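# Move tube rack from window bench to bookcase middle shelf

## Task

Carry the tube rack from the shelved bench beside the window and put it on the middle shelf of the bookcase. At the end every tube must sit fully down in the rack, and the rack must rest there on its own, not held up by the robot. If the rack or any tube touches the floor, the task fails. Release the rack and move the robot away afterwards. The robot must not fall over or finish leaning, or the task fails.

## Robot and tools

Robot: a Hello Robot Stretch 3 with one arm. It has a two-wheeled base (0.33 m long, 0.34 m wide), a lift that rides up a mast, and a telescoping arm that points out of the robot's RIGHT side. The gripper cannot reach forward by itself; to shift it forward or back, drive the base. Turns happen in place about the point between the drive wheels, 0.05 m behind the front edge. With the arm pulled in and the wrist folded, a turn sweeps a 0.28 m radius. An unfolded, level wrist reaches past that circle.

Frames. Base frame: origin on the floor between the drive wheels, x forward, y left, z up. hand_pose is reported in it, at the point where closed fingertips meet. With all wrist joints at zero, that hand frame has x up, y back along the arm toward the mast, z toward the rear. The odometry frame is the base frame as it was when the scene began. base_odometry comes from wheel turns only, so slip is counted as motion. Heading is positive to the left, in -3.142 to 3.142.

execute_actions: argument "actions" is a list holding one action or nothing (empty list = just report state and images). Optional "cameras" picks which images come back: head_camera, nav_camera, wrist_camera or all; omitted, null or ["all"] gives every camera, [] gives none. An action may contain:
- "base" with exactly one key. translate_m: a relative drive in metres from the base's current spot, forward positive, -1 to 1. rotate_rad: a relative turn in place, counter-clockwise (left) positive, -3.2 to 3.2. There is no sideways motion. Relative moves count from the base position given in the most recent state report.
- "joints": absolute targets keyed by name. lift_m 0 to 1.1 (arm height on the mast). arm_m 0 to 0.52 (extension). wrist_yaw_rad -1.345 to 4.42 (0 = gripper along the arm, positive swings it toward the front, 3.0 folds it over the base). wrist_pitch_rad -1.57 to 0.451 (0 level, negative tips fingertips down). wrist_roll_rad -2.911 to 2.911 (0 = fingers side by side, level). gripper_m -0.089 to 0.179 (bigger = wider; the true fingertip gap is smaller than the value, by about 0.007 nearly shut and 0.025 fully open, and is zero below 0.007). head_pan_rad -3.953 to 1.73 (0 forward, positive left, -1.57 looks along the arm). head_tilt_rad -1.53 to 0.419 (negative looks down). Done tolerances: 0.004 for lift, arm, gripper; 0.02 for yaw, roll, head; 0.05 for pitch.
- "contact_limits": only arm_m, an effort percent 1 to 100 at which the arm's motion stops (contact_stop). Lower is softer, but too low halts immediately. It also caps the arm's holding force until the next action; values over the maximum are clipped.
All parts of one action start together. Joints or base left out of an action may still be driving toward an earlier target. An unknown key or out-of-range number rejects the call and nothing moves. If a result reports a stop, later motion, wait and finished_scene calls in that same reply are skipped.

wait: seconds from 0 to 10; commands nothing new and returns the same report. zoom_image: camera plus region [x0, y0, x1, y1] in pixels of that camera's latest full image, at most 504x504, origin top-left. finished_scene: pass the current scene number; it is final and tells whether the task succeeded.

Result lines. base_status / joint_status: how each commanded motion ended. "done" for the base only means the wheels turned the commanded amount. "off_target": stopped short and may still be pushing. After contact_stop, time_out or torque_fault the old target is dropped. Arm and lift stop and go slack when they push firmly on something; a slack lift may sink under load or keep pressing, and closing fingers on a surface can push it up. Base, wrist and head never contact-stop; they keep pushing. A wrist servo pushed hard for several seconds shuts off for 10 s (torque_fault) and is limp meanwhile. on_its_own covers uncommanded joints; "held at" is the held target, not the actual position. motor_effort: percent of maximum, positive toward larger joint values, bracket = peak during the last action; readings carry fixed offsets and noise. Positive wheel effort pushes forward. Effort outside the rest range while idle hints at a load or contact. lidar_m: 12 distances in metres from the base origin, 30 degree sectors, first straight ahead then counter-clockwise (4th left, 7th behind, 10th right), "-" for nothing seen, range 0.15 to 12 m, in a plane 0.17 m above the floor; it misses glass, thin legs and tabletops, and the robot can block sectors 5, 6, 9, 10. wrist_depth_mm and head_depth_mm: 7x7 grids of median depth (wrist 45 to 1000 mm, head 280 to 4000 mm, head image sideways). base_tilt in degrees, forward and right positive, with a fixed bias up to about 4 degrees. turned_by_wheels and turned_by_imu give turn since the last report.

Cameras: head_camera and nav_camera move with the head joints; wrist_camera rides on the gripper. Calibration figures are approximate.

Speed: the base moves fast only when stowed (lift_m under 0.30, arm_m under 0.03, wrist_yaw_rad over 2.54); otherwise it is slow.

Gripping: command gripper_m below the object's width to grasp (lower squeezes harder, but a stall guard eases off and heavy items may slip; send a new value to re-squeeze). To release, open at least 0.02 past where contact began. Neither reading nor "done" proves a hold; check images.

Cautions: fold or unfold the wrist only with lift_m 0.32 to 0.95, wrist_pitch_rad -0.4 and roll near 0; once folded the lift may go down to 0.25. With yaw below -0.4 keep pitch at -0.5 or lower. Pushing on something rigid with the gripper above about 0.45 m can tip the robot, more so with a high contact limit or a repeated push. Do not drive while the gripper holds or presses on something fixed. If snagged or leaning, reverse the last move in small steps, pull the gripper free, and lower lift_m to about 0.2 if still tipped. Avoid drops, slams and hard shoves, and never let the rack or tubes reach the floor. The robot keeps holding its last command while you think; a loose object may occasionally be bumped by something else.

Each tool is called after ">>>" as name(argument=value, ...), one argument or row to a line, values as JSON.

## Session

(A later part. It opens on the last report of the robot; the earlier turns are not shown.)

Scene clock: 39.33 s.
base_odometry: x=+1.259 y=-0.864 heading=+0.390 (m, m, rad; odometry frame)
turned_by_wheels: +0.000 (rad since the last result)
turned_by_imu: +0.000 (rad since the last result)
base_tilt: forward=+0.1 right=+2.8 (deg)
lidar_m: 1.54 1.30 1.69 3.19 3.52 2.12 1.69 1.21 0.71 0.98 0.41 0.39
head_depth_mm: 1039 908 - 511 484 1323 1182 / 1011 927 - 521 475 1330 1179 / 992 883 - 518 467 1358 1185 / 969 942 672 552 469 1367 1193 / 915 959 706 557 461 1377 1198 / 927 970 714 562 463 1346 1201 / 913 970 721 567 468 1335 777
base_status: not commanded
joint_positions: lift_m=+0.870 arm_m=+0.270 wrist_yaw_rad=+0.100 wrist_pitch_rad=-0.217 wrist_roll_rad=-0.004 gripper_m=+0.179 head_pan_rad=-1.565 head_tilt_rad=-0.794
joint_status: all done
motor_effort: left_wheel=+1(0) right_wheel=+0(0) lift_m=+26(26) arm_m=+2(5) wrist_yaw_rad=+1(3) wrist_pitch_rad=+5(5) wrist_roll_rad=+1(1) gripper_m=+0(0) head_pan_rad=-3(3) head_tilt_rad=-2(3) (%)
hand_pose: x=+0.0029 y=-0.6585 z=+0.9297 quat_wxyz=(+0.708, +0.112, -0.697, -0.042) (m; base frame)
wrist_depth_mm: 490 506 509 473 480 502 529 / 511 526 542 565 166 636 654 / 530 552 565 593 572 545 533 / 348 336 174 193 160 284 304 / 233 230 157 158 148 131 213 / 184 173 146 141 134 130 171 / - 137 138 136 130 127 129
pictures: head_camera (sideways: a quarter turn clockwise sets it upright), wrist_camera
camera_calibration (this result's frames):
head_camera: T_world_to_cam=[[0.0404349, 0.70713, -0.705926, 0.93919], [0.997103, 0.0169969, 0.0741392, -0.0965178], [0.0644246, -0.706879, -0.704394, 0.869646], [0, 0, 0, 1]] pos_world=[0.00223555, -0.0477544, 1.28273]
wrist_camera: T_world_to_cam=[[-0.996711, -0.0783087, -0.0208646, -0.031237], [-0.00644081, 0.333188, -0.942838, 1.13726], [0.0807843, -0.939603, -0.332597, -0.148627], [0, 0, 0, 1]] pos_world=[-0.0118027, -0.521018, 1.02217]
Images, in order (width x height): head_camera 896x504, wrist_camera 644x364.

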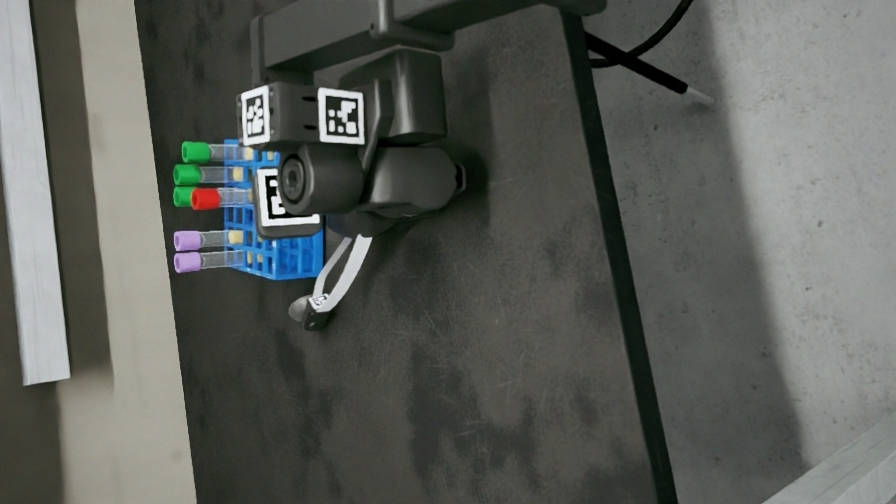

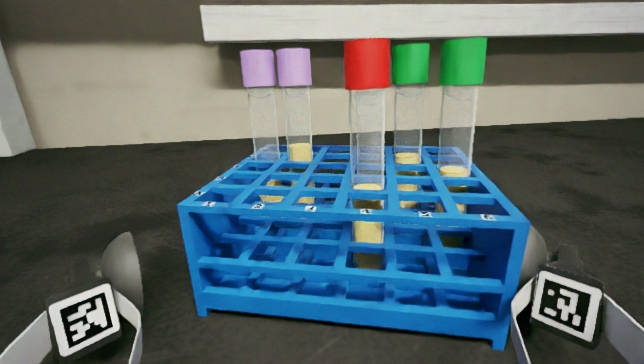

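>>> execute_actions(
  actions=[
    {"base":{"translate_m":-0.012},"joints":{"arm_m":0.31}},
  ],
  cameras=[],
)

>>> execute_actions(
  actions=[
    {"joints":{"gripper_m":0.09}},
  ],
  cameras=[],
)

>>> execute_actions(
  actions=[
    {"joints":{"lift_m":0.93}},
  ],
  cameras=["wrist_camera"],
)

>>> execute_actions(
  actions=[
    {"joints":{"arm_m":0.0,"head_pan_rad":0.6,"head_tilt_rad":-0.5}},
  ],
)

Scene clock: 40.80 s.
base_odometry: x=+1.247 y=-0.869 heading=+0.390 (m, m, rad; odometry frame)
turned_by_wheels: +0.000 (rad since the last result)
turned_by_imu: +0.000 (rad since the last result)
base_tilt: forward=+0.0 right=+2.8 (deg)
lidar_m: 1.55 1.31 1.70 3.20 3.51 2.11 1.69 1.20 0.70 0.98 0.43 0.40
head_depth_mm: 1038 947 - 524 777 1315 1178 / 1016 970 - 536 476 1322 1184 / 994 886 - 533 477 1358 1182 / 974 902 676 553 470 1373 1191 / 917 957 693 558 460 1370 1200 / 926 974 711 562 464 1354 1209 / 915 975 721 567 468 1340 859
base_status: done
joint_positions: lift_m=+0.870 arm_m=+0.310 wrist_yaw_rad=+0.102 wrist_pitch_rad=-0.217 wrist_roll_rad=-0.004 gripper_m=+0.179 head_pan_rad=-1.565 head_tilt_rad=-0.794
joint_status: all done
motor_effort: left_wheel=+1(4) right_wheel=+0(5) lift_m=+25(26) arm_m=+2(3) wrist_yaw_rad=-2(2) wrist_pitch_rad=+5(5) wrist_roll_rad=+1(1) gripper_m=+0(0) head_pan_rad=-3(2) head_tilt_rad=-3(3) (%)
hand_pose: x=+0.0034 y=-0.6984 z=+0.9298 quat_wxyz=(+0.708, +0.112, -0.696, -0.041) (m; base frame)
wrist_depth_mm: 458 475 422 426 449 466 490 / 480 494 160 108 144 591 616 / 499 517 539 552 578 554 531 / 349 341 169 169 157 309 305 / 234 125 122 114 120 121 213 / 184 121 135 129 115 87 171 / - 129 120 111 116 96 128
pictures: none
No camera images: the call's "cameras" was empty. Leave "cameras" out to get every camera's image.

Scene clock: 42.17 s.
base_odometry: x=+1.247 y=-0.869 heading=+0.390 (m, m, rad; odometry frame)
turned_by_wheels: +0.000 (rad since the last result)
turned_by_imu: +0.000 (rad since the last result)
base_tilt: forward=+0.0 right=+2.8 (deg)
lidar_m: 1.55 1.31 1.70 3.20 3.52 2.11 1.68 1.20 0.70 0.98 0.43 0.40
head_depth_mm: 1039 944 - 525 782 1330 1180 / 1017 971 - 536 476 1324 1177 / 994 932 - 534 476 1361 1190 / 977 943 674 553 470 1365 1195 / 923 964 681 557 461 1371 1200 / 928 974 713 563 463 1359 1204 / 915 973 721 567 467 1336 856
base_status: not commanded
joint_positions: lift_m=+0.870 arm_m=+0.310 wrist_yaw_rad=+0.102 wrist_pitch_rad=-0.212 wrist_roll_rad=+0.003 gripper_m=+0.092 head_pan_rad=-1.565 head_tilt_rad=-0.794
joint_status: all done
motor_effort: left_wheel=+1(1) right_wheel=+0(0) lift_m=+26(25) arm_m=+2(2) wrist_yaw_rad=-3(3) wrist_pitch_rad=+3(5) wrist_roll_rad=-3(3) gripper_m=-32(99) head_pan_rad=-2(3) head_tilt_rad=-3(4) (%)
hand_pose: x=+0.0035 y=-0.6989 z=+0.9311 quat_wxyz=(+0.705, +0.111, -0.699, -0.039) (m; base frame)
wrist_depth_mm: 458 476 423 434 448 465 493 / 476 496 502 145 143 592 618 / 506 522 534 563 574 557 532 / 362 350 180 176 161 310 305 / 242 134 131 118 133 172 213 / 189 135 139 134 119 87 165 / - 136 130 116 117 122 129
pictures: none
No camera images: the call's "cameras" was empty. Leave "cameras" out to get every camera's image.

Scene clock: 43.53 s.
base_odometry: x=+1.247 y=-0.869 heading=+0.390 (m, m, rad; odometry frame)
turned_by_wheels: +0.000 (rad since the last result)
turned_by_imu: +0.000 (rad since the last result)
base_tilt: forward=+0.0 right=+2.7 (deg)
lidar_m: 1.55 1.31 1.70 3.21 3.52 2.12 1.68 1.20 0.70 0.98 0.43 0.40
head_depth_mm: 1038 - 631 539 483 1319 1177 / 1012 - 636 544 475 1325 1186 / 995 - 625 547 476 1359 1184 / 978 854 673 553 469 1372 1194 / 918 985 705 557 461 1373 1202 / 928 972 713 562 463 1363 1204 / 915 973 720 566 467 1339 856
base_status: not commanded
joint_positions: lift_m=+0.930 arm_m=+0.310 wrist_yaw_rad=+0.102 wrist_pitch_rad=-0.233 wrist_roll_rad=+0.003 gripper_m=+0.098 head_pan_rad=-1.565 head_tilt_rad=-0.794
joint_status: all done
on_its_own: gripper_m is held at +0.097, not at your +0.090, by its stall guard, which is still easing
motor_effort: left_wheel=+1(1) right_wheel=-1(1) lift_m=+26(27) arm_m=+1(2) wrist_yaw_rad=-2(2) wrist_pitch_rad=+10(10) wrist_roll_rad=-3(3) gripper_m=-28(33) head_pan_rad=-3(3) head_tilt_rad=-2(3) (%)
hand_pose: x=+0.0033 y=-0.6972 z=+0.9859 quat_wxyz=(+0.705, +0.118, -0.698, -0.047) (m; base frame)
wrist_depth_mm: 455 474 485 506 526 546 563 / 476 495 447 533 560 588 609 / 505 526 545 551 190 627 652 / 517 505 484 440 424 451 436 / 350 308 172 191 172 335 312 / 272 133 164 135 163 103 245 / - 129 119 126 121 130 197
pictures: wrist_camera
camera_calibration (this result's frames):
wrist_camera: T_world_to_cam=[[-0.996532, -0.0787026, -0.0270248, -0.0268751], [-0.00208159, 0.348241, -0.937403, 1.20825], [0.0831871, -0.934095, -0.347197, -0.148154], [0, 0, 0, 1]] pos_world=[-0.0119422, -0.561269, 1.08046]
Images, in order (width x height): wrist_camera 644x364.

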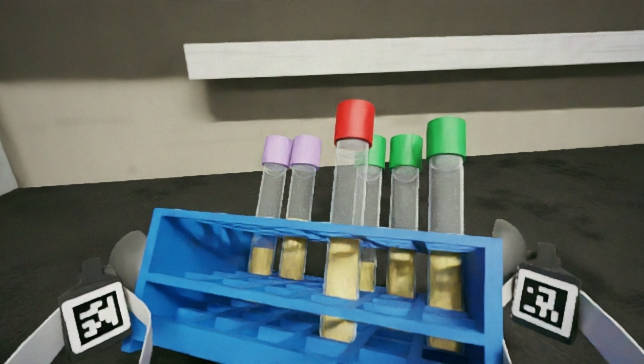

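Scene clock: 47.03 s.
base_odometry: x=+1.247 y=-0.869 heading=+0.390 (m, m, rad; odometry frame)
turned_by_wheels: +0.000 (rad since the last result)
turned_by_imu: +0.000 (rad since the last result)
base_tilt: forward=-0.1 right=+2.7 (deg)
lidar_m: 1.55 1.31 1.69 3.20 3.52 2.11 1.67 1.20 0.70 0.98 0.43 0.40
head_depth_mm: 1282 1376 1488 1606 1764 1681 1373 / 1334 1425 1553 1678 1848 1685 1386 / 1383 1471 1506 1617 1837 1701 1391 / 1432 1528 1649 1740 1937 1691 1395 / 1484 1585 1717 1897 1958 1707 1396 / 1545 1639 1794 1984 2021 1723 1414 / 1616 1739 1728 1836 1996 1729 1418
base_status: not commanded
joint_positions: lift_m=+0.930 arm_m=+0.001 wrist_yaw_rad=+0.101 wrist_pitch_rad=-0.234 wrist_roll_rad=+0.003 gripper_m=+0.114 head_pan_rad=+0.593 head_tilt_rad=-0.508
joint_status: all done
joint sent to its limit — the command would take arm_m past its lower limit, so that joint was sent only as far as its limit.
on_its_own: gripper_m is held at +0.113, not at your +0.090, by its stall guard, which is still easing
motor_effort: left_wheel=+1(1) right_wheel=-1(0) lift_m=+26(27) arm_m=-3(3) wrist_yaw_rad=-1(2) wrist_pitch_rad=+10(10) wrist_roll_rad=-3(3) gripper_m=-22(28) head_pan_rad=+4(47) head_tilt_rad=+4(30) (%)
hand_pose: x=+0.0030 y=-0.3889 z=+0.9857 quat_wxyz=(+0.705, +0.118, -0.698, -0.047) (m; base frame)
wrist_depth_mm: 702 715 753 793 810 844 875 / 732 763 779 811 862 922 945 / 758 789 806 652 628 778 747 / 790 511 493 437 427 455 445 / 353 326 172 189 173 340 317 / 281 134 164 136 165 104 246 / - 127 117 125 128 131 195
pictures: head_camera (sideways: a quarter turn clockwise sets it upright), nav_camera (sideways: a quarter turn counterclockwise sets it upright), wrist_camera
camera_calibration (this result's frames):
head_camera: T_world_to_cam=[[-0.421972, -0.230274, -0.876877, 1.16487], [-0.583167, 0.809497, 0.0680524, -0.0789806], [0.694159, 0.540082, -0.475873, 0.568517], [0, 0, 0, 1]] pos_world=[0.0508411, 0.0251277, 1.29736]
nav_camera: T_world_to_cam=[[0.345282, 0.250715, 0.904391, -1.13211], [0.531439, -0.846501, 0.0317719, 0.00746994], [0.773533, 0.469658, -0.425521, 0.517291], [0, 0, 0, 1]] pos_world=[-0.0132139, 0.0472108, 1.24375]
wrist_camera: T_world_to_cam=[[-0.996618, -0.0776054, -0.0270033, -0.00247656], [-0.00179653, 0.349132, -0.937072, 1.10068], [0.0821495, -0.933855, -0.348091, 0.140779], [0, 0, 0, 1]] pos_world=[-0.0120557, -0.253007, 1.08035]
Images, in order (width x height): head_camera 896x504, nav_camera 672x504, wrist_camera 644x364.

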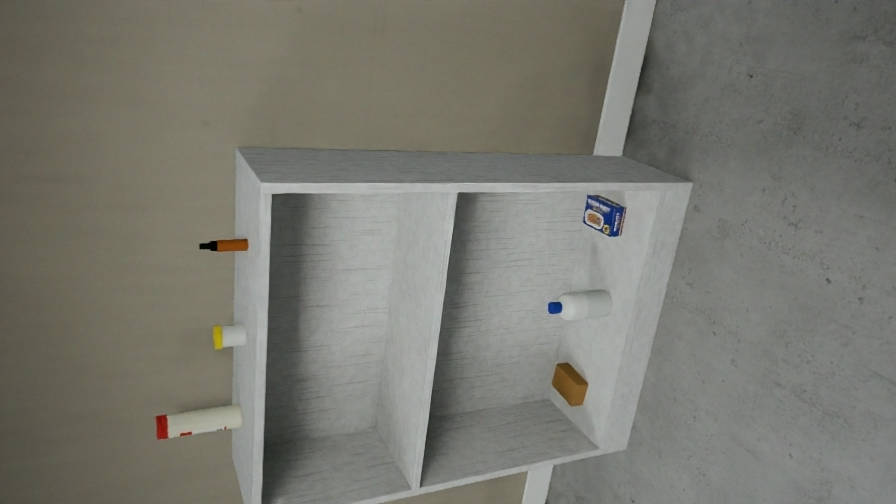

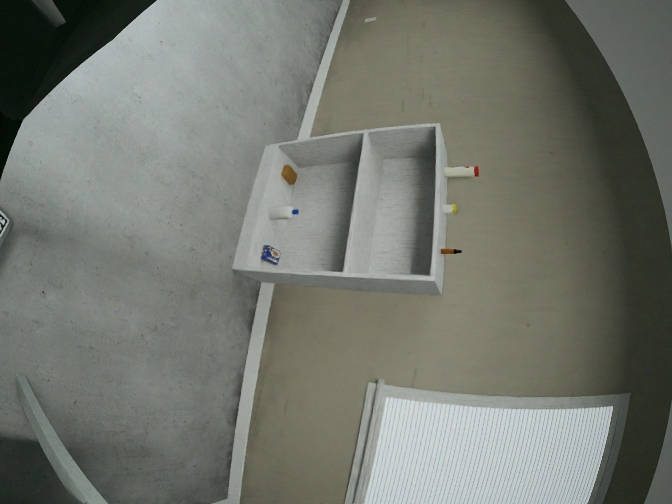

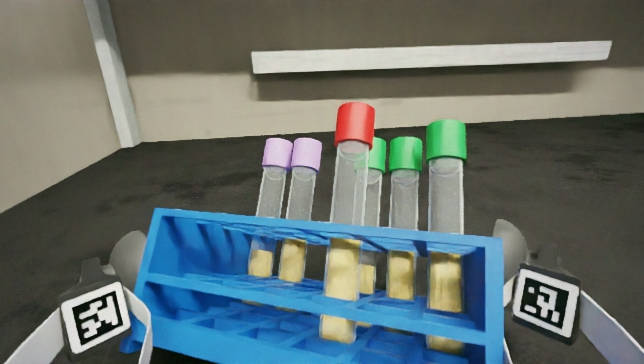

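>>> execute_actions(
  actions=[
    {"base":{"rotate_rad":1.18},"joints":{"gripper_m":0.105}},
  ],
  cameras=[],
)

>>> execute_actions(
  actions=[
    {"base":{"translate_m":0.92},"joints":{"lift_m":0.72}},
  ],
  cameras=[],
)

>>> execute_actions(
  actions=[
    {"base":{"rotate_rad":0.67},"joints":{"head_pan_rad":-1.57,"head_tilt_rad":-0.8}},
  ],
)

Scene clock: 50.07 s.
base_odometry: x=+1.247 y=-0.869 heading=+1.570 (m, m, rad; odometry frame)
turned_by_wheels: +1.180 (rad since the last result)
turned_by_imu: +1.179 (rad since the last result)
base_tilt: forward=+0.0 right=+2.8 (deg)
lidar_m: 1.70 3.51 3.47 1.93 1.69 0.70 0.70 0.98 0.40 1.42 1.55 1.31
head_depth_mm: 3225 3540 3836 2948 2139 1671 1378 / 3252 3525 3820 2988 2139 1676 1382 / 3228 3454 3771 3035 2167 1692 1381 / 3231 3415 3738 3044 2192 1698 1391 / 3232 3459 3740 3087 2210 1710 1403 / 3246 3449 3719 3133 2214 1727 1410 / 3204 3478 3782 3149 2221 1728 1417
base_status: done
joint_positions: lift_m=+0.930 arm_m=+0.001 wrist_yaw_rad=+0.100 wrist_pitch_rad=-0.241 wrist_roll_rad=+0.001 gripper_m=+0.115 head_pan_rad=+0.593 head_tilt_rad=-0.507
joint_status: gripper_m off_target (ended at +0.115, target +0.105)
on_its_own: gripper_m is held at +0.114, not at your +0.105, by its stall guard, which is still easing
motor_effort: left_wheel=-2(9) right_wheel=+2(7) lift_m=+26(27) arm_m=-2(3) wrist_yaw_rad=+0(1) wrist_pitch_rad=+12(13) wrist_roll_rad=-2(3) gripper_m=-22(66) head_pan_rad=+5(5) head_tilt_rad=+4(4) (%)
hand_pose: x=+0.0027 y=-0.3883 z=+0.9839 quat_wxyz=(+0.705, +0.120, -0.697, -0.050) (m; base frame)
wrist_depth_mm: 971 - - - - 878 716 / - - - - - 911 735 / - - - - - 928 755 / - - - 227 194 971 783 / - - 162 152 - 931 772 / - 138 163 144 163 104 243 / - 127 115 128 136 150 193
pictures: none
No camera images: the call's "cameras" was empty. Leave "cameras" out to get every camera's image.

Scene clock: 60.60 s.
base_odometry: x=+1.248 y=+0.051 heading=+1.570 (m, m, rad; odometry frame)
turned_by_wheels: +0.000 (rad since the last result)
turned_by_imu: -0.001 (rad since the last result)
base_tilt: forward=-0.1 right=+2.8 (deg)
lidar_m: 1.30 2.15 2.65 2.47 2.34 1.99 1.62 1.12 1.62 0.80 0.78 0.81
head_depth_mm: 2569 2778 3002 2952 2138 1667 1379 / 2576 2793 2969 3000 2168 1685 1375 / 2591 2789 2999 3029 2179 1691 1392 / 2546 2744 3006 3079 2180 1699 1398 / 2560 2757 2573 2957 2208 1716 1400 / 2551 2754 2615 3085 2221 1722 1412 / 2568 2761 2702 3060 2253 1732 1414
base_status: done
joint_positions: lift_m=+0.720 arm_m=+0.001 wrist_yaw_rad=+0.100 wrist_pitch_rad=-0.242 wrist_roll_rad=+0.001 gripper_m=+0.118 head_pan_rad=+0.593 head_tilt_rad=-0.507
joint_status: all done
on_its_own: gripper_m is held at +0.117, not at your +0.105, by its stall guard, which is not easing now
motor_effort: left_wheel=-2(5) right_wheel=+2(6) lift_m=+19(27) arm_m=-3(2) wrist_yaw_rad=+1(1) wrist_pitch_rad=+12(12) wrist_roll_rad=-1(2) gripper_m=-21(22) head_pan_rad=+4(4) head_tilt_rad=+4(4) (%)
hand_pose: x=+0.0027 y=-0.3882 z=+0.7742 quat_wxyz=(+0.705, +0.120, -0.697, -0.051) (m; base frame)
wrist_depth_mm: 560 633 642 870 - - - / 585 654 683 906 - - - / 610 677 730 928 - - - / 578 572 612 227 197 - - / 463 594 161 148 - - - / 663 137 167 143 163 105 - / 670 127 115 127 136 151 -
pictures: none
No camera images: the call's "cameras" was empty. Leave "cameras" out to get every camera's image.

Scene clock: 62.60 s.
base_odometry: x=+1.248 y=+0.051 heading=+2.240 (m, m, rad; odometry frame)
turned_by_wheels: +0.670 (rad since the last result)
turned_by_imu: +0.669 (rad since the last result)
base_tilt: forward=+0.0 right=+2.7 (deg)
lidar_m: 2.79 2.65 2.36 2.33 1.59 1.11 1.74 1.38 0.79 0.78 0.82 1.50
head_depth_mm: 820 930 1045 977 1383 1297 1226 / 825 935 1049 986 1410 1307 1228 / 754 945 1059 999 1302 573 - / 835 949 1068 1008 1422 1312 1176 / 844 954 1070 1018 1441 1346 1197 / 750 963 1081 1029 1383 1359 1208 / 864 917 1011 998 1557 1393 1217
base_status: done
joint_positions: lift_m=+0.720 arm_m=+0.001 wrist_yaw_rad=+0.100 wrist_pitch_rad=-0.242 wrist_roll_rad=+0.001 gripper_m=+0.118 head_pan_rad=-1.563 head_tilt_rad=-0.790
joint_status: all done
on_its_own: gripper_m is held at +0.117, not at your +0.105, by its stall guard, which is not easing now
motor_effort: left_wheel=-3(9) right_wheel=+3(7) lift_m=+17(19) arm_m=-3(2) wrist_yaw_rad=+1(1) wrist_pitch_rad=+12(12) wrist_roll_rad=-2(1) gripper_m=-19(21) head_pan_rad=-4(49) head_tilt_rad=-5(30) (%)
hand_pose: x=+0.0027 y=-0.3882 z=+0.7742 quat_wxyz=(+0.705, +0.120, -0.697, -0.051) (m; base frame)
wrist_depth_mm: 762 582 679 668 638 622 485 / 814 580 723 693 668 643 482 / 872 582 764 725 705 686 486 / 919 583 609 227 197 519 476 / - 617 162 148 777 656 540 / - 137 167 143 163 105 808 / - 127 115 128 136 151 869
pictures: head_camera (sideways: a quarter turn clockwise sets it upright), nav_camera (sideways: a quarter turn counterclockwise sets it upright), wrist_camera
camera_calibration (this result's frames):
head_camera: T_world_to_cam=[[0.0391566, 0.704508, -0.708615, 0.942701], [0.997068, 0.0191121, 0.0740973, -0.0964634], [0.0657452, -0.709438, -0.701694, 0.866127], [0, 0, 0, 1]] pos_world=[0.00232391, -0.047834, 1.28292]
nav_camera: T_world_to_cam=[[0.0203034, -0.661592, 0.749589, -0.928289], [-0.99912, 0.0140881, 0.0394965, 0.00676298], [-0.0366909, -0.749731, -0.660724, 0.828242], [0, 0, 0, 1]] pos_world=[0.0559934, 0.00671433, 1.24281]
wrist_camera: T_world_to_cam=[[-0.996744, -0.0767736, -0.0246369, -0.00999179], [-0.00436891, 0.356533, -0.934273, 0.902955], [0.0805114, -0.931123, -0.355707, 0.07478], [0, 0, 0, 1]] pos_world=[-0.012035, -0.253071, 0.86996]
Images, in order (width x height): head_camera 896x504, nav_camera 672x504, wrist_camera 644x364.

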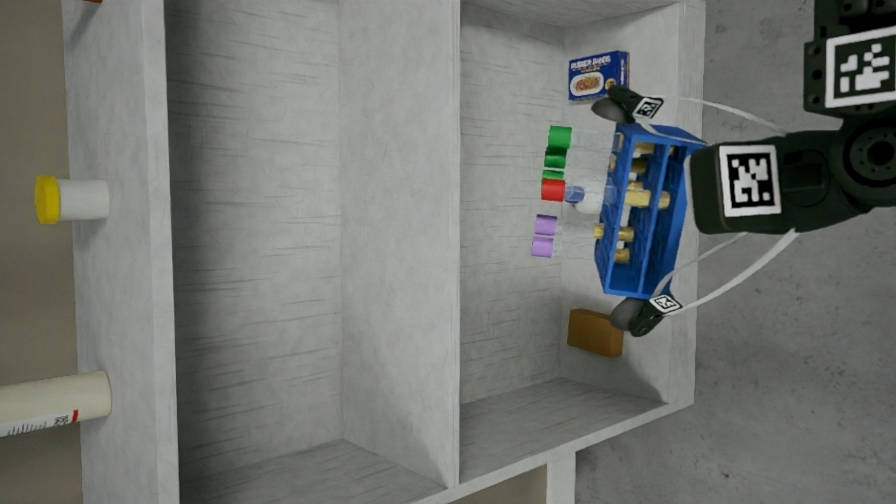

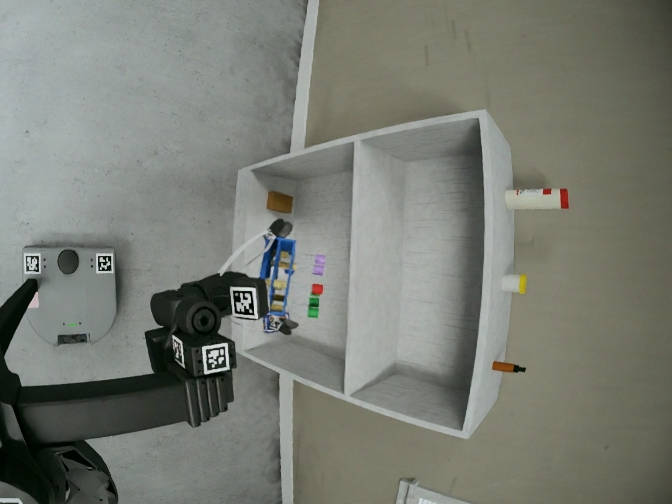

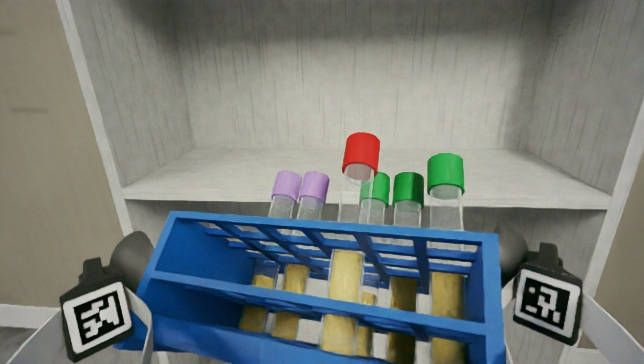

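>>> execute_actions(
  actions=[
    {"joints":{"lift_m":0.78,"arm_m":0.1}},
  ],
  cameras=[],
)

>>> execute_actions(
  actions=[
    {"joints":{"arm_m":0.345,"head_tilt_rad":-0.6}},
  ],
  cameras=["head_camera"],
)

>>> execute_actions(
  actions=[
    {"joints":{"lift_m":0.69}},
  ],
  cameras=["head_camera","wrist_camera"],
)

Scene clock: 64.73 s.
base_odometry: x=+1.248 y=+0.051 heading=+2.240 (m, m, rad; odometry frame)
turned_by_wheels: +0.000 (rad since the last result)
turned_by_imu: +0.000 (rad since the last result)
base_tilt: forward=+0.2 right=+2.6 (deg)
lidar_m: 2.79 2.65 2.35 2.34 1.60 1.12 1.75 1.37 0.80 0.78 0.82 1.50
head_depth_mm: 820 931 1040 980 1401 - 1171 / 824 939 1056 959 1427 - 1180 / 756 940 1058 966 - - 1187 / 834 951 1068 944 1428 1341 1195 / 848 954 1073 998 1435 1347 1201 / 748 960 1084 1025 1385 1352 1207 / 864 917 1018 1001 1561 1395 1216
base_status: not commanded
joint_positions: lift_m=+0.780 arm_m=+0.100 wrist_yaw_rad=+0.100 wrist_pitch_rad=-0.242 wrist_roll_rad=+0.001 gripper_m=+0.118 head_pan_rad=-1.563 head_tilt_rad=-0.790
joint_status: all done
on_its_own: gripper_m is held at +0.117, not at your +0.105, by its stall guard, which is not easing now
motor_effort: left_wheel=-3(3) right_wheel=+3(3) lift_m=+27(27) arm_m=+2(2) wrist_yaw_rad=+1(1) wrist_pitch_rad=+13(13) wrist_roll_rad=-2(2) gripper_m=-20(21) head_pan_rad=-3(3) head_tilt_rad=-5(5) (%)
hand_pose: x=+0.0027 y=-0.4865 z=+0.8335 quat_wxyz=(+0.705, +0.121, -0.697, -0.051) (m; base frame)
wrist_depth_mm: 419 573 590 571 547 540 490 / 428 578 615 601 580 570 491 / 446 573 659 634 617 604 488 / 819 580 678 227 197 623 487 / 878 497 162 148 440 507 446 / 955 137 167 144 163 105 407 / - 127 115 128 136 150 511
pictures: none
No camera images: the call's "cameras" was empty. Leave "cameras" out to get every camera's image.

Scene clock: 67.77 s.
base_odometry: x=+1.248 y=+0.051 heading=+2.240 (m, m, rad; odometry frame)
turned_by_wheels: +0.000 (rad since the last result)
turned_by_imu: +0.000 (rad since the last result)
base_tilt: forward=+0.0 right=+2.7 (deg)
lidar_m: 2.79 2.65 2.35 2.33 1.60 1.12 1.74 1.37 0.80 0.78 0.82 1.50
head_depth_mm: 831 890 972 1064 - 1329 1211 / 838 902 974 1053 1290 1368 1217 / 845 899 985 1058 - 1346 1234 / 851 920 989 1055 1012 1396 1243 / 857 928 996 1091 1021 1372 1257 / 850 810 826 1105 1032 1361 1262 / 871 940 841 998 981 1464 1326
base_status: not commanded
joint_positions: lift_m=+0.780 arm_m=+0.345 wrist_yaw_rad=+0.100 wrist_pitch_rad=-0.242 wrist_roll_rad=+0.001 gripper_m=+0.118 head_pan_rad=-1.563 head_tilt_rad=-0.606
joint_status: all done
on_its_own: gripper_m is held at +0.117, not at your +0.105, by its stall guard, which is not easing now
motor_effort: left_wheel=-3(3) right_wheel=+3(3) lift_m=+27(27) arm_m=+2(1) wrist_yaw_rad=+1(1) wrist_pitch_rad=+13(13) wrist_roll_rad=-2(2) gripper_m=-21(20) head_pan_rad=-4(4) head_tilt_rad=+4(25) (%)
hand_pose: x=+0.0027 y=-0.7315 z=+0.8335 quat_wxyz=(+0.705, +0.121, -0.697, -0.051) (m; base frame)
wrist_depth_mm: 380 371 358 349 336 328 319 / 396 392 381 366 358 345 337 / 406 418 405 385 375 368 354 / 415 448 428 227 197 384 375 / 414 466 162 148 410 401 397 / 390 138 168 144 162 105 365 / - 127 115 128 136 151 294
pictures: head_camera (sideways: a quarter turn clockwise sets it upright)
camera_calibration (this result's frames):
head_camera: T_world_to_cam=[[0.040449, 0.562991, -0.825472, 1.09501], [0.99697, 0.0321946, 0.07081, -0.0922006], [0.0664412, -0.825835, -0.559983, 0.681782], [0, 0, 0, 1]] pos_world=[0.00233068, -0.0504752, 1.29222]
Images, in order (width x height): head_camera 896x504.

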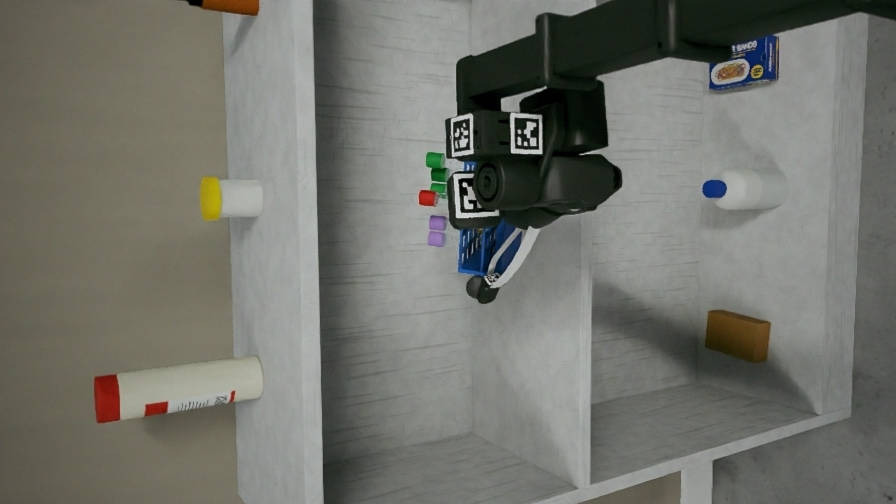

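Scene clock: 69.43 s.
base_odometry: x=+1.248 y=+0.051 heading=+2.240 (m, m, rad; odometry frame)
turned_by_wheels: +0.000 (rad since the last result)
turned_by_imu: +0.000 (rad since the last result)
base_tilt: forward=+0.1 right=+2.7 (deg)
lidar_m: 2.80 2.66 2.36 2.34 1.60 1.12 1.75 1.37 0.80 0.78 0.82 1.50
head_depth_mm: 831 889 972 1059 949 1340 - / 840 904 972 1071 994 1379 1227 / 846 901 982 1067 - 1350 1232 / 848 917 993 1085 1146 1389 1244 / 856 927 997 1102 1019 1380 1254 / 851 810 827 1104 1028 1359 1255 / 874 944 843 1002 981 1459 1321
base_status: not commanded
joint_positions: lift_m=+0.690 arm_m=+0.345 wrist_yaw_rad=+0.100 wrist_pitch_rad=-0.216 wrist_roll_rad=+0.001 gripper_m=+0.118 head_pan_rad=-1.563 head_tilt_rad=-0.606
joint_status: all done
on_its_own: gripper_m is held at +0.117, not at your +0.105, by its stall guard, which is not easing now
motor_effort: left_wheel=-3(3) right_wheel=+3(2) lift_m=+16(25) arm_m=+2(2) wrist_yaw_rad=+1(1) wrist_pitch_rad=+5(13) wrist_roll_rad=-2(2) gripper_m=-22(22) head_pan_rad=-3(3) head_tilt_rad=+4(4) (%)
hand_pose: x=+0.0029 y=-0.7336 z=+0.7505 quat_wxyz=(+0.706, +0.111, -0.698, -0.042) (m; base frame)
wrist_depth_mm: 380 371 360 351 341 331 321 / 396 394 380 370 357 344 337 / 409 416 400 382 369 364 351 / 412 443 425 407 391 381 371 / 364 326 167 151 162 348 325 / 286 136 165 142 169 102 251 / - 124 116 127 130 132 201
pictures: head_camera (sideways: a quarter turn clockwise sets it upright), wrist_camera
camera_calibration (this result's frames):
head_camera: T_world_to_cam=[[0.0404495, 0.562918, -0.825523, 1.09508], [0.99697, 0.0322011, 0.0708078, -0.0921977], [0.0664417, -0.825886, -0.559909, 0.681685], [0, 0, 0, 1]] pos_world=[0.00233069, -0.0504761, 1.29222]
wrist_camera: T_world_to_cam=[[-0.996677, -0.0772272, -0.0258865, -0.0362873], [-0.00129353, 0.332787, -0.943001, 0.993101], [0.08144, -0.939834, -0.331781, -0.279604], [0, 0, 0, 1]] pos_world=[-0.0121113, -0.596075, 0.842789]
Images, in order (width x height): head_camera 896x504, wrist_camera 644x364.

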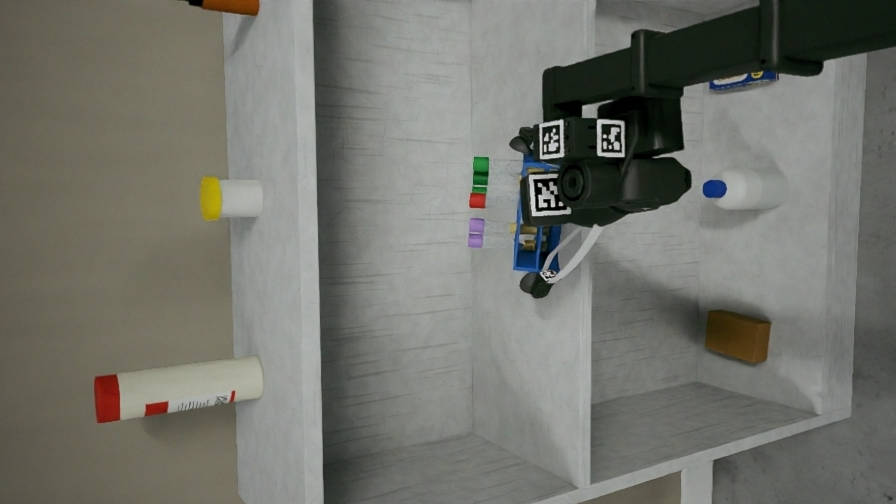

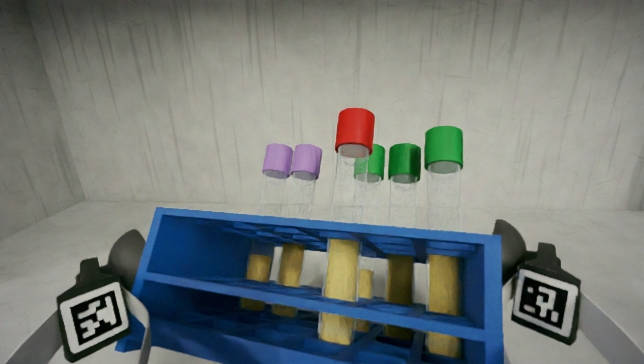

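Touching; lower more.

>>> execute_actions(
  actions=[
    {"joints":{"lift_m":0.655}},
  ],
  cameras=["wrist_camera"],
)

>>> execute_actions(
  actions=[
    {"joints":{"gripper_m":0.179}},
  ],
  cameras=[],
)

>>> execute_actions(
  actions=[
    {"joints":{"arm_m":0.05}},
  ],
  cameras=["wrist_camera"],
)

>>> finished_scene(
  scene=1,
)

Scene clock: 70.70 s.
base_odometry: x=+1.248 y=+0.051 heading=+2.240 (m, m, rad; odometry frame)
turned_by_wheels: +0.000 (rad since the last result)
turned_by_imu: +0.000 (rad since the last result)
base_tilt: forward=-0.1 right=+2.7 (deg)
lidar_m: 2.80 2.65 2.35 2.34 1.59 1.11 1.75 1.37 0.80 0.78 0.82 1.49
head_depth_mm: 830 890 966 1062 948 1343 - / 841 903 977 1069 960 1346 1221 / 847 898 984 1068 870 1311 1230 / 852 922 992 1086 976 1387 1249 / 857 927 996 1097 1024 1382 1247 / 853 812 826 1109 1033 1355 1257 / 869 938 841 999 983 1464 1323
base_status: not commanded
joint_positions: lift_m=+0.655 arm_m=+0.345 wrist_yaw_rad=+0.100 wrist_pitch_rad=-0.219 wrist_roll_rad=+0.001 gripper_m=+0.118 head_pan_rad=-1.563 head_tilt_rad=-0.606
joint_status: all done
on_its_own: gripper_m is held at +0.117, not at your +0.105, by its stall guard, which is not easing now
motor_effort: left_wheel=-3(3) right_wheel=+2(3) lift_m=+17(18) arm_m=+2(2) wrist_yaw_rad=+1(1) wrist_pitch_rad=+6(6) wrist_roll_rad=-2(2) gripper_m=-21(22) head_pan_rad=-3(4) head_tilt_rad=+3(4) (%)
hand_pose: x=+0.0028 y=-0.7334 z=+0.7148 quat_wxyz=(+0.706, +0.112, -0.698, -0.043) (m; base frame)
wrist_depth_mm: 380 372 360 350 338 331 320 / 398 393 376 161 153 344 333 / 407 415 399 388 375 363 350 / 389 413 400 217 379 372 360 / 284 146 154 128 116 126 254 / 220 134 141 131 136 99 197 / - 171 124 116 112 121 158
pictures: wrist_camera
camera_calibration (this result's frames):
wrist_camera: T_world_to_cam=[[-0.996684, -0.0771635, -0.0258164, -0.0372185], [-0.00156145, 0.335361, -0.942088, 0.9606], [0.0813527, -0.938924, -0.334369, -0.288726], [0, 0, 0, 1]] pos_world=[-0.0121065, -0.596112, 0.807468]
Images, in order (width x height): wrist_camera 644x364.

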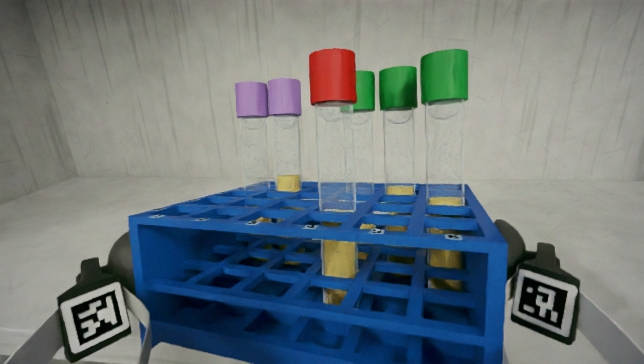

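Scene clock: 71.80 s.
base_odometry: x=+1.248 y=+0.051 heading=+2.240 (m, m, rad; odometry frame)
turned_by_wheels: +0.000 (rad since the last result)
turned_by_imu: +0.000 (rad since the last result)
base_tilt: forward=-0.1 right=+2.7 (deg)
lidar_m: 2.80 2.66 2.36 2.34 1.60 1.12 1.74 1.37 0.80 0.78 0.81 1.50
head_depth_mm: 832 891 968 1064 951 1339 - / 836 902 975 1074 958 1344 1216 / 845 897 983 1082 882 1313 1229 / 850 921 990 1087 980 1383 1249 / 857 925 995 1097 1026 1375 1254 / 851 809 827 1107 1029 1354 1258 / 869 943 841 1000 982 1458 1328
base_status: not commanded
joint_positions: lift_m=+0.655 arm_m=+0.345 wrist_yaw_rad=+0.100 wrist_pitch_rad=-0.222 wrist_roll_rad=+0.001 gripper_m=+0.179 head_pan_rad=-1.563 head_tilt_rad=-0.606
joint_status: all done
motor_effort: left_wheel=-3(3) right_wheel=+2(3) lift_m=+17(17) arm_m=+2(2) wrist_yaw_rad=+1(1) wrist_pitch_rad=+7(7) wrist_roll_rad=-2(2) gripper_m=+1(81) head_pan_rad=-3(3) head_tilt_rad=+4(4) (%)
hand_pose: x=+0.0029 y=-0.7331 z=+0.7140 quat_wxyz=(+0.706, +0.114, -0.698, -0.044) (m; base frame)
wrist_depth_mm: 381 369 359 349 339 331 321 / 397 391 379 366 351 345 339 / 410 411 401 107 141 350 351 / 385 406 398 379 376 370 355 / 282 277 168 165 156 249 254 / 213 131 128 124 127 122 203 / - 143 138 123 95 129 154
pictures: none
No camera images: the call's "cameras" was empty. Leave "cameras" out to get every camera's image.

Scene clock: 75.20 s.
base_odometry: x=+1.248 y=+0.051 heading=+2.240 (m, m, rad; odometry frame)
turned_by_wheels: +0.000 (rad since the last result)
turned_by_imu: +0.000 (rad since the last result)
base_tilt: forward=-0.1 right=+2.7 (deg)
lidar_m: 2.80 2.65 2.36 2.33 1.60 1.12 1.74 1.37 0.80 0.78 0.82 1.49
head_depth_mm: 836 888 969 1062 953 1342 1213 / 837 903 975 1074 993 1365 1218 / 845 897 983 1079 880 1359 1246 / 852 919 989 1091 960 1390 1248 / 855 925 820 1103 1023 1389 1251 / 851 812 829 1109 1030 1352 1261 / 873 941 845 1000 983 1457 1322
base_status: not commanded
joint_positions: lift_m=+0.655 arm_m=+0.050 wrist_yaw_rad=+0.100 wrist_pitch_rad=-0.222 wrist_roll_rad=+0.001 gripper_m=+0.179 head_pan_rad=-1.563 head_tilt_rad=-0.606
joint_status: all done
motor_effort: left_wheel=-3(3) right_wheel=+2(3) lift_m=+17(17) arm_m=-2(0) wrist_yaw_rad=+1(0) wrist_pitch_rad=+6(7) wrist_roll_rad=-2(2) gripper_m=+0(0) head_pan_rad=-3(3) head_tilt_rad=+4(4) (%)
hand_pose: x=+0.0029 y=-0.4387 z=+0.7142 quat_wxyz=(+0.706, +0.113, -0.698, -0.043) (m; base frame)
wrist_depth_mm: 471 576 636 608 594 582 491 / 755 580 674 642 624 610 490 / 800 577 694 473 643 627 489 / 867 507 493 446 460 446 433 / 931 622 803 772 736 715 485 / - 664 840 817 779 757 457 / - 713 851 856 838 777 537
pictures: wrist_camera
camera_calibration (this result's frames):
wrist_camera: T_world_to_cam=[[-0.996658, -0.0775192, -0.0257469, -0.0146224], [-0.00195662, 0.337771, -0.941226, 0.861632], [0.0816597, -0.938031, -0.336794, -0.0101655], [0, 0, 0, 1]] pos_world=[-0.0120575, -0.301704, 0.807191]
Images, in order (width x height): wrist_camera 644x364.

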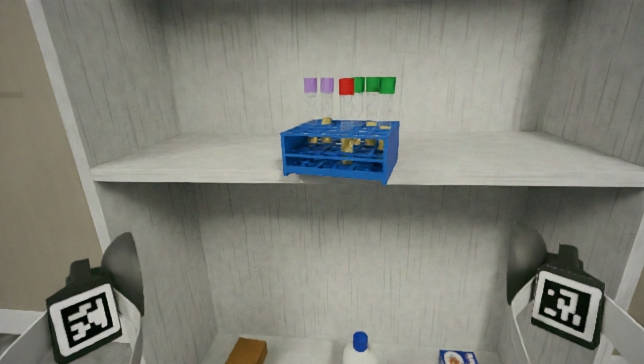

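The scene is finished: the task was done.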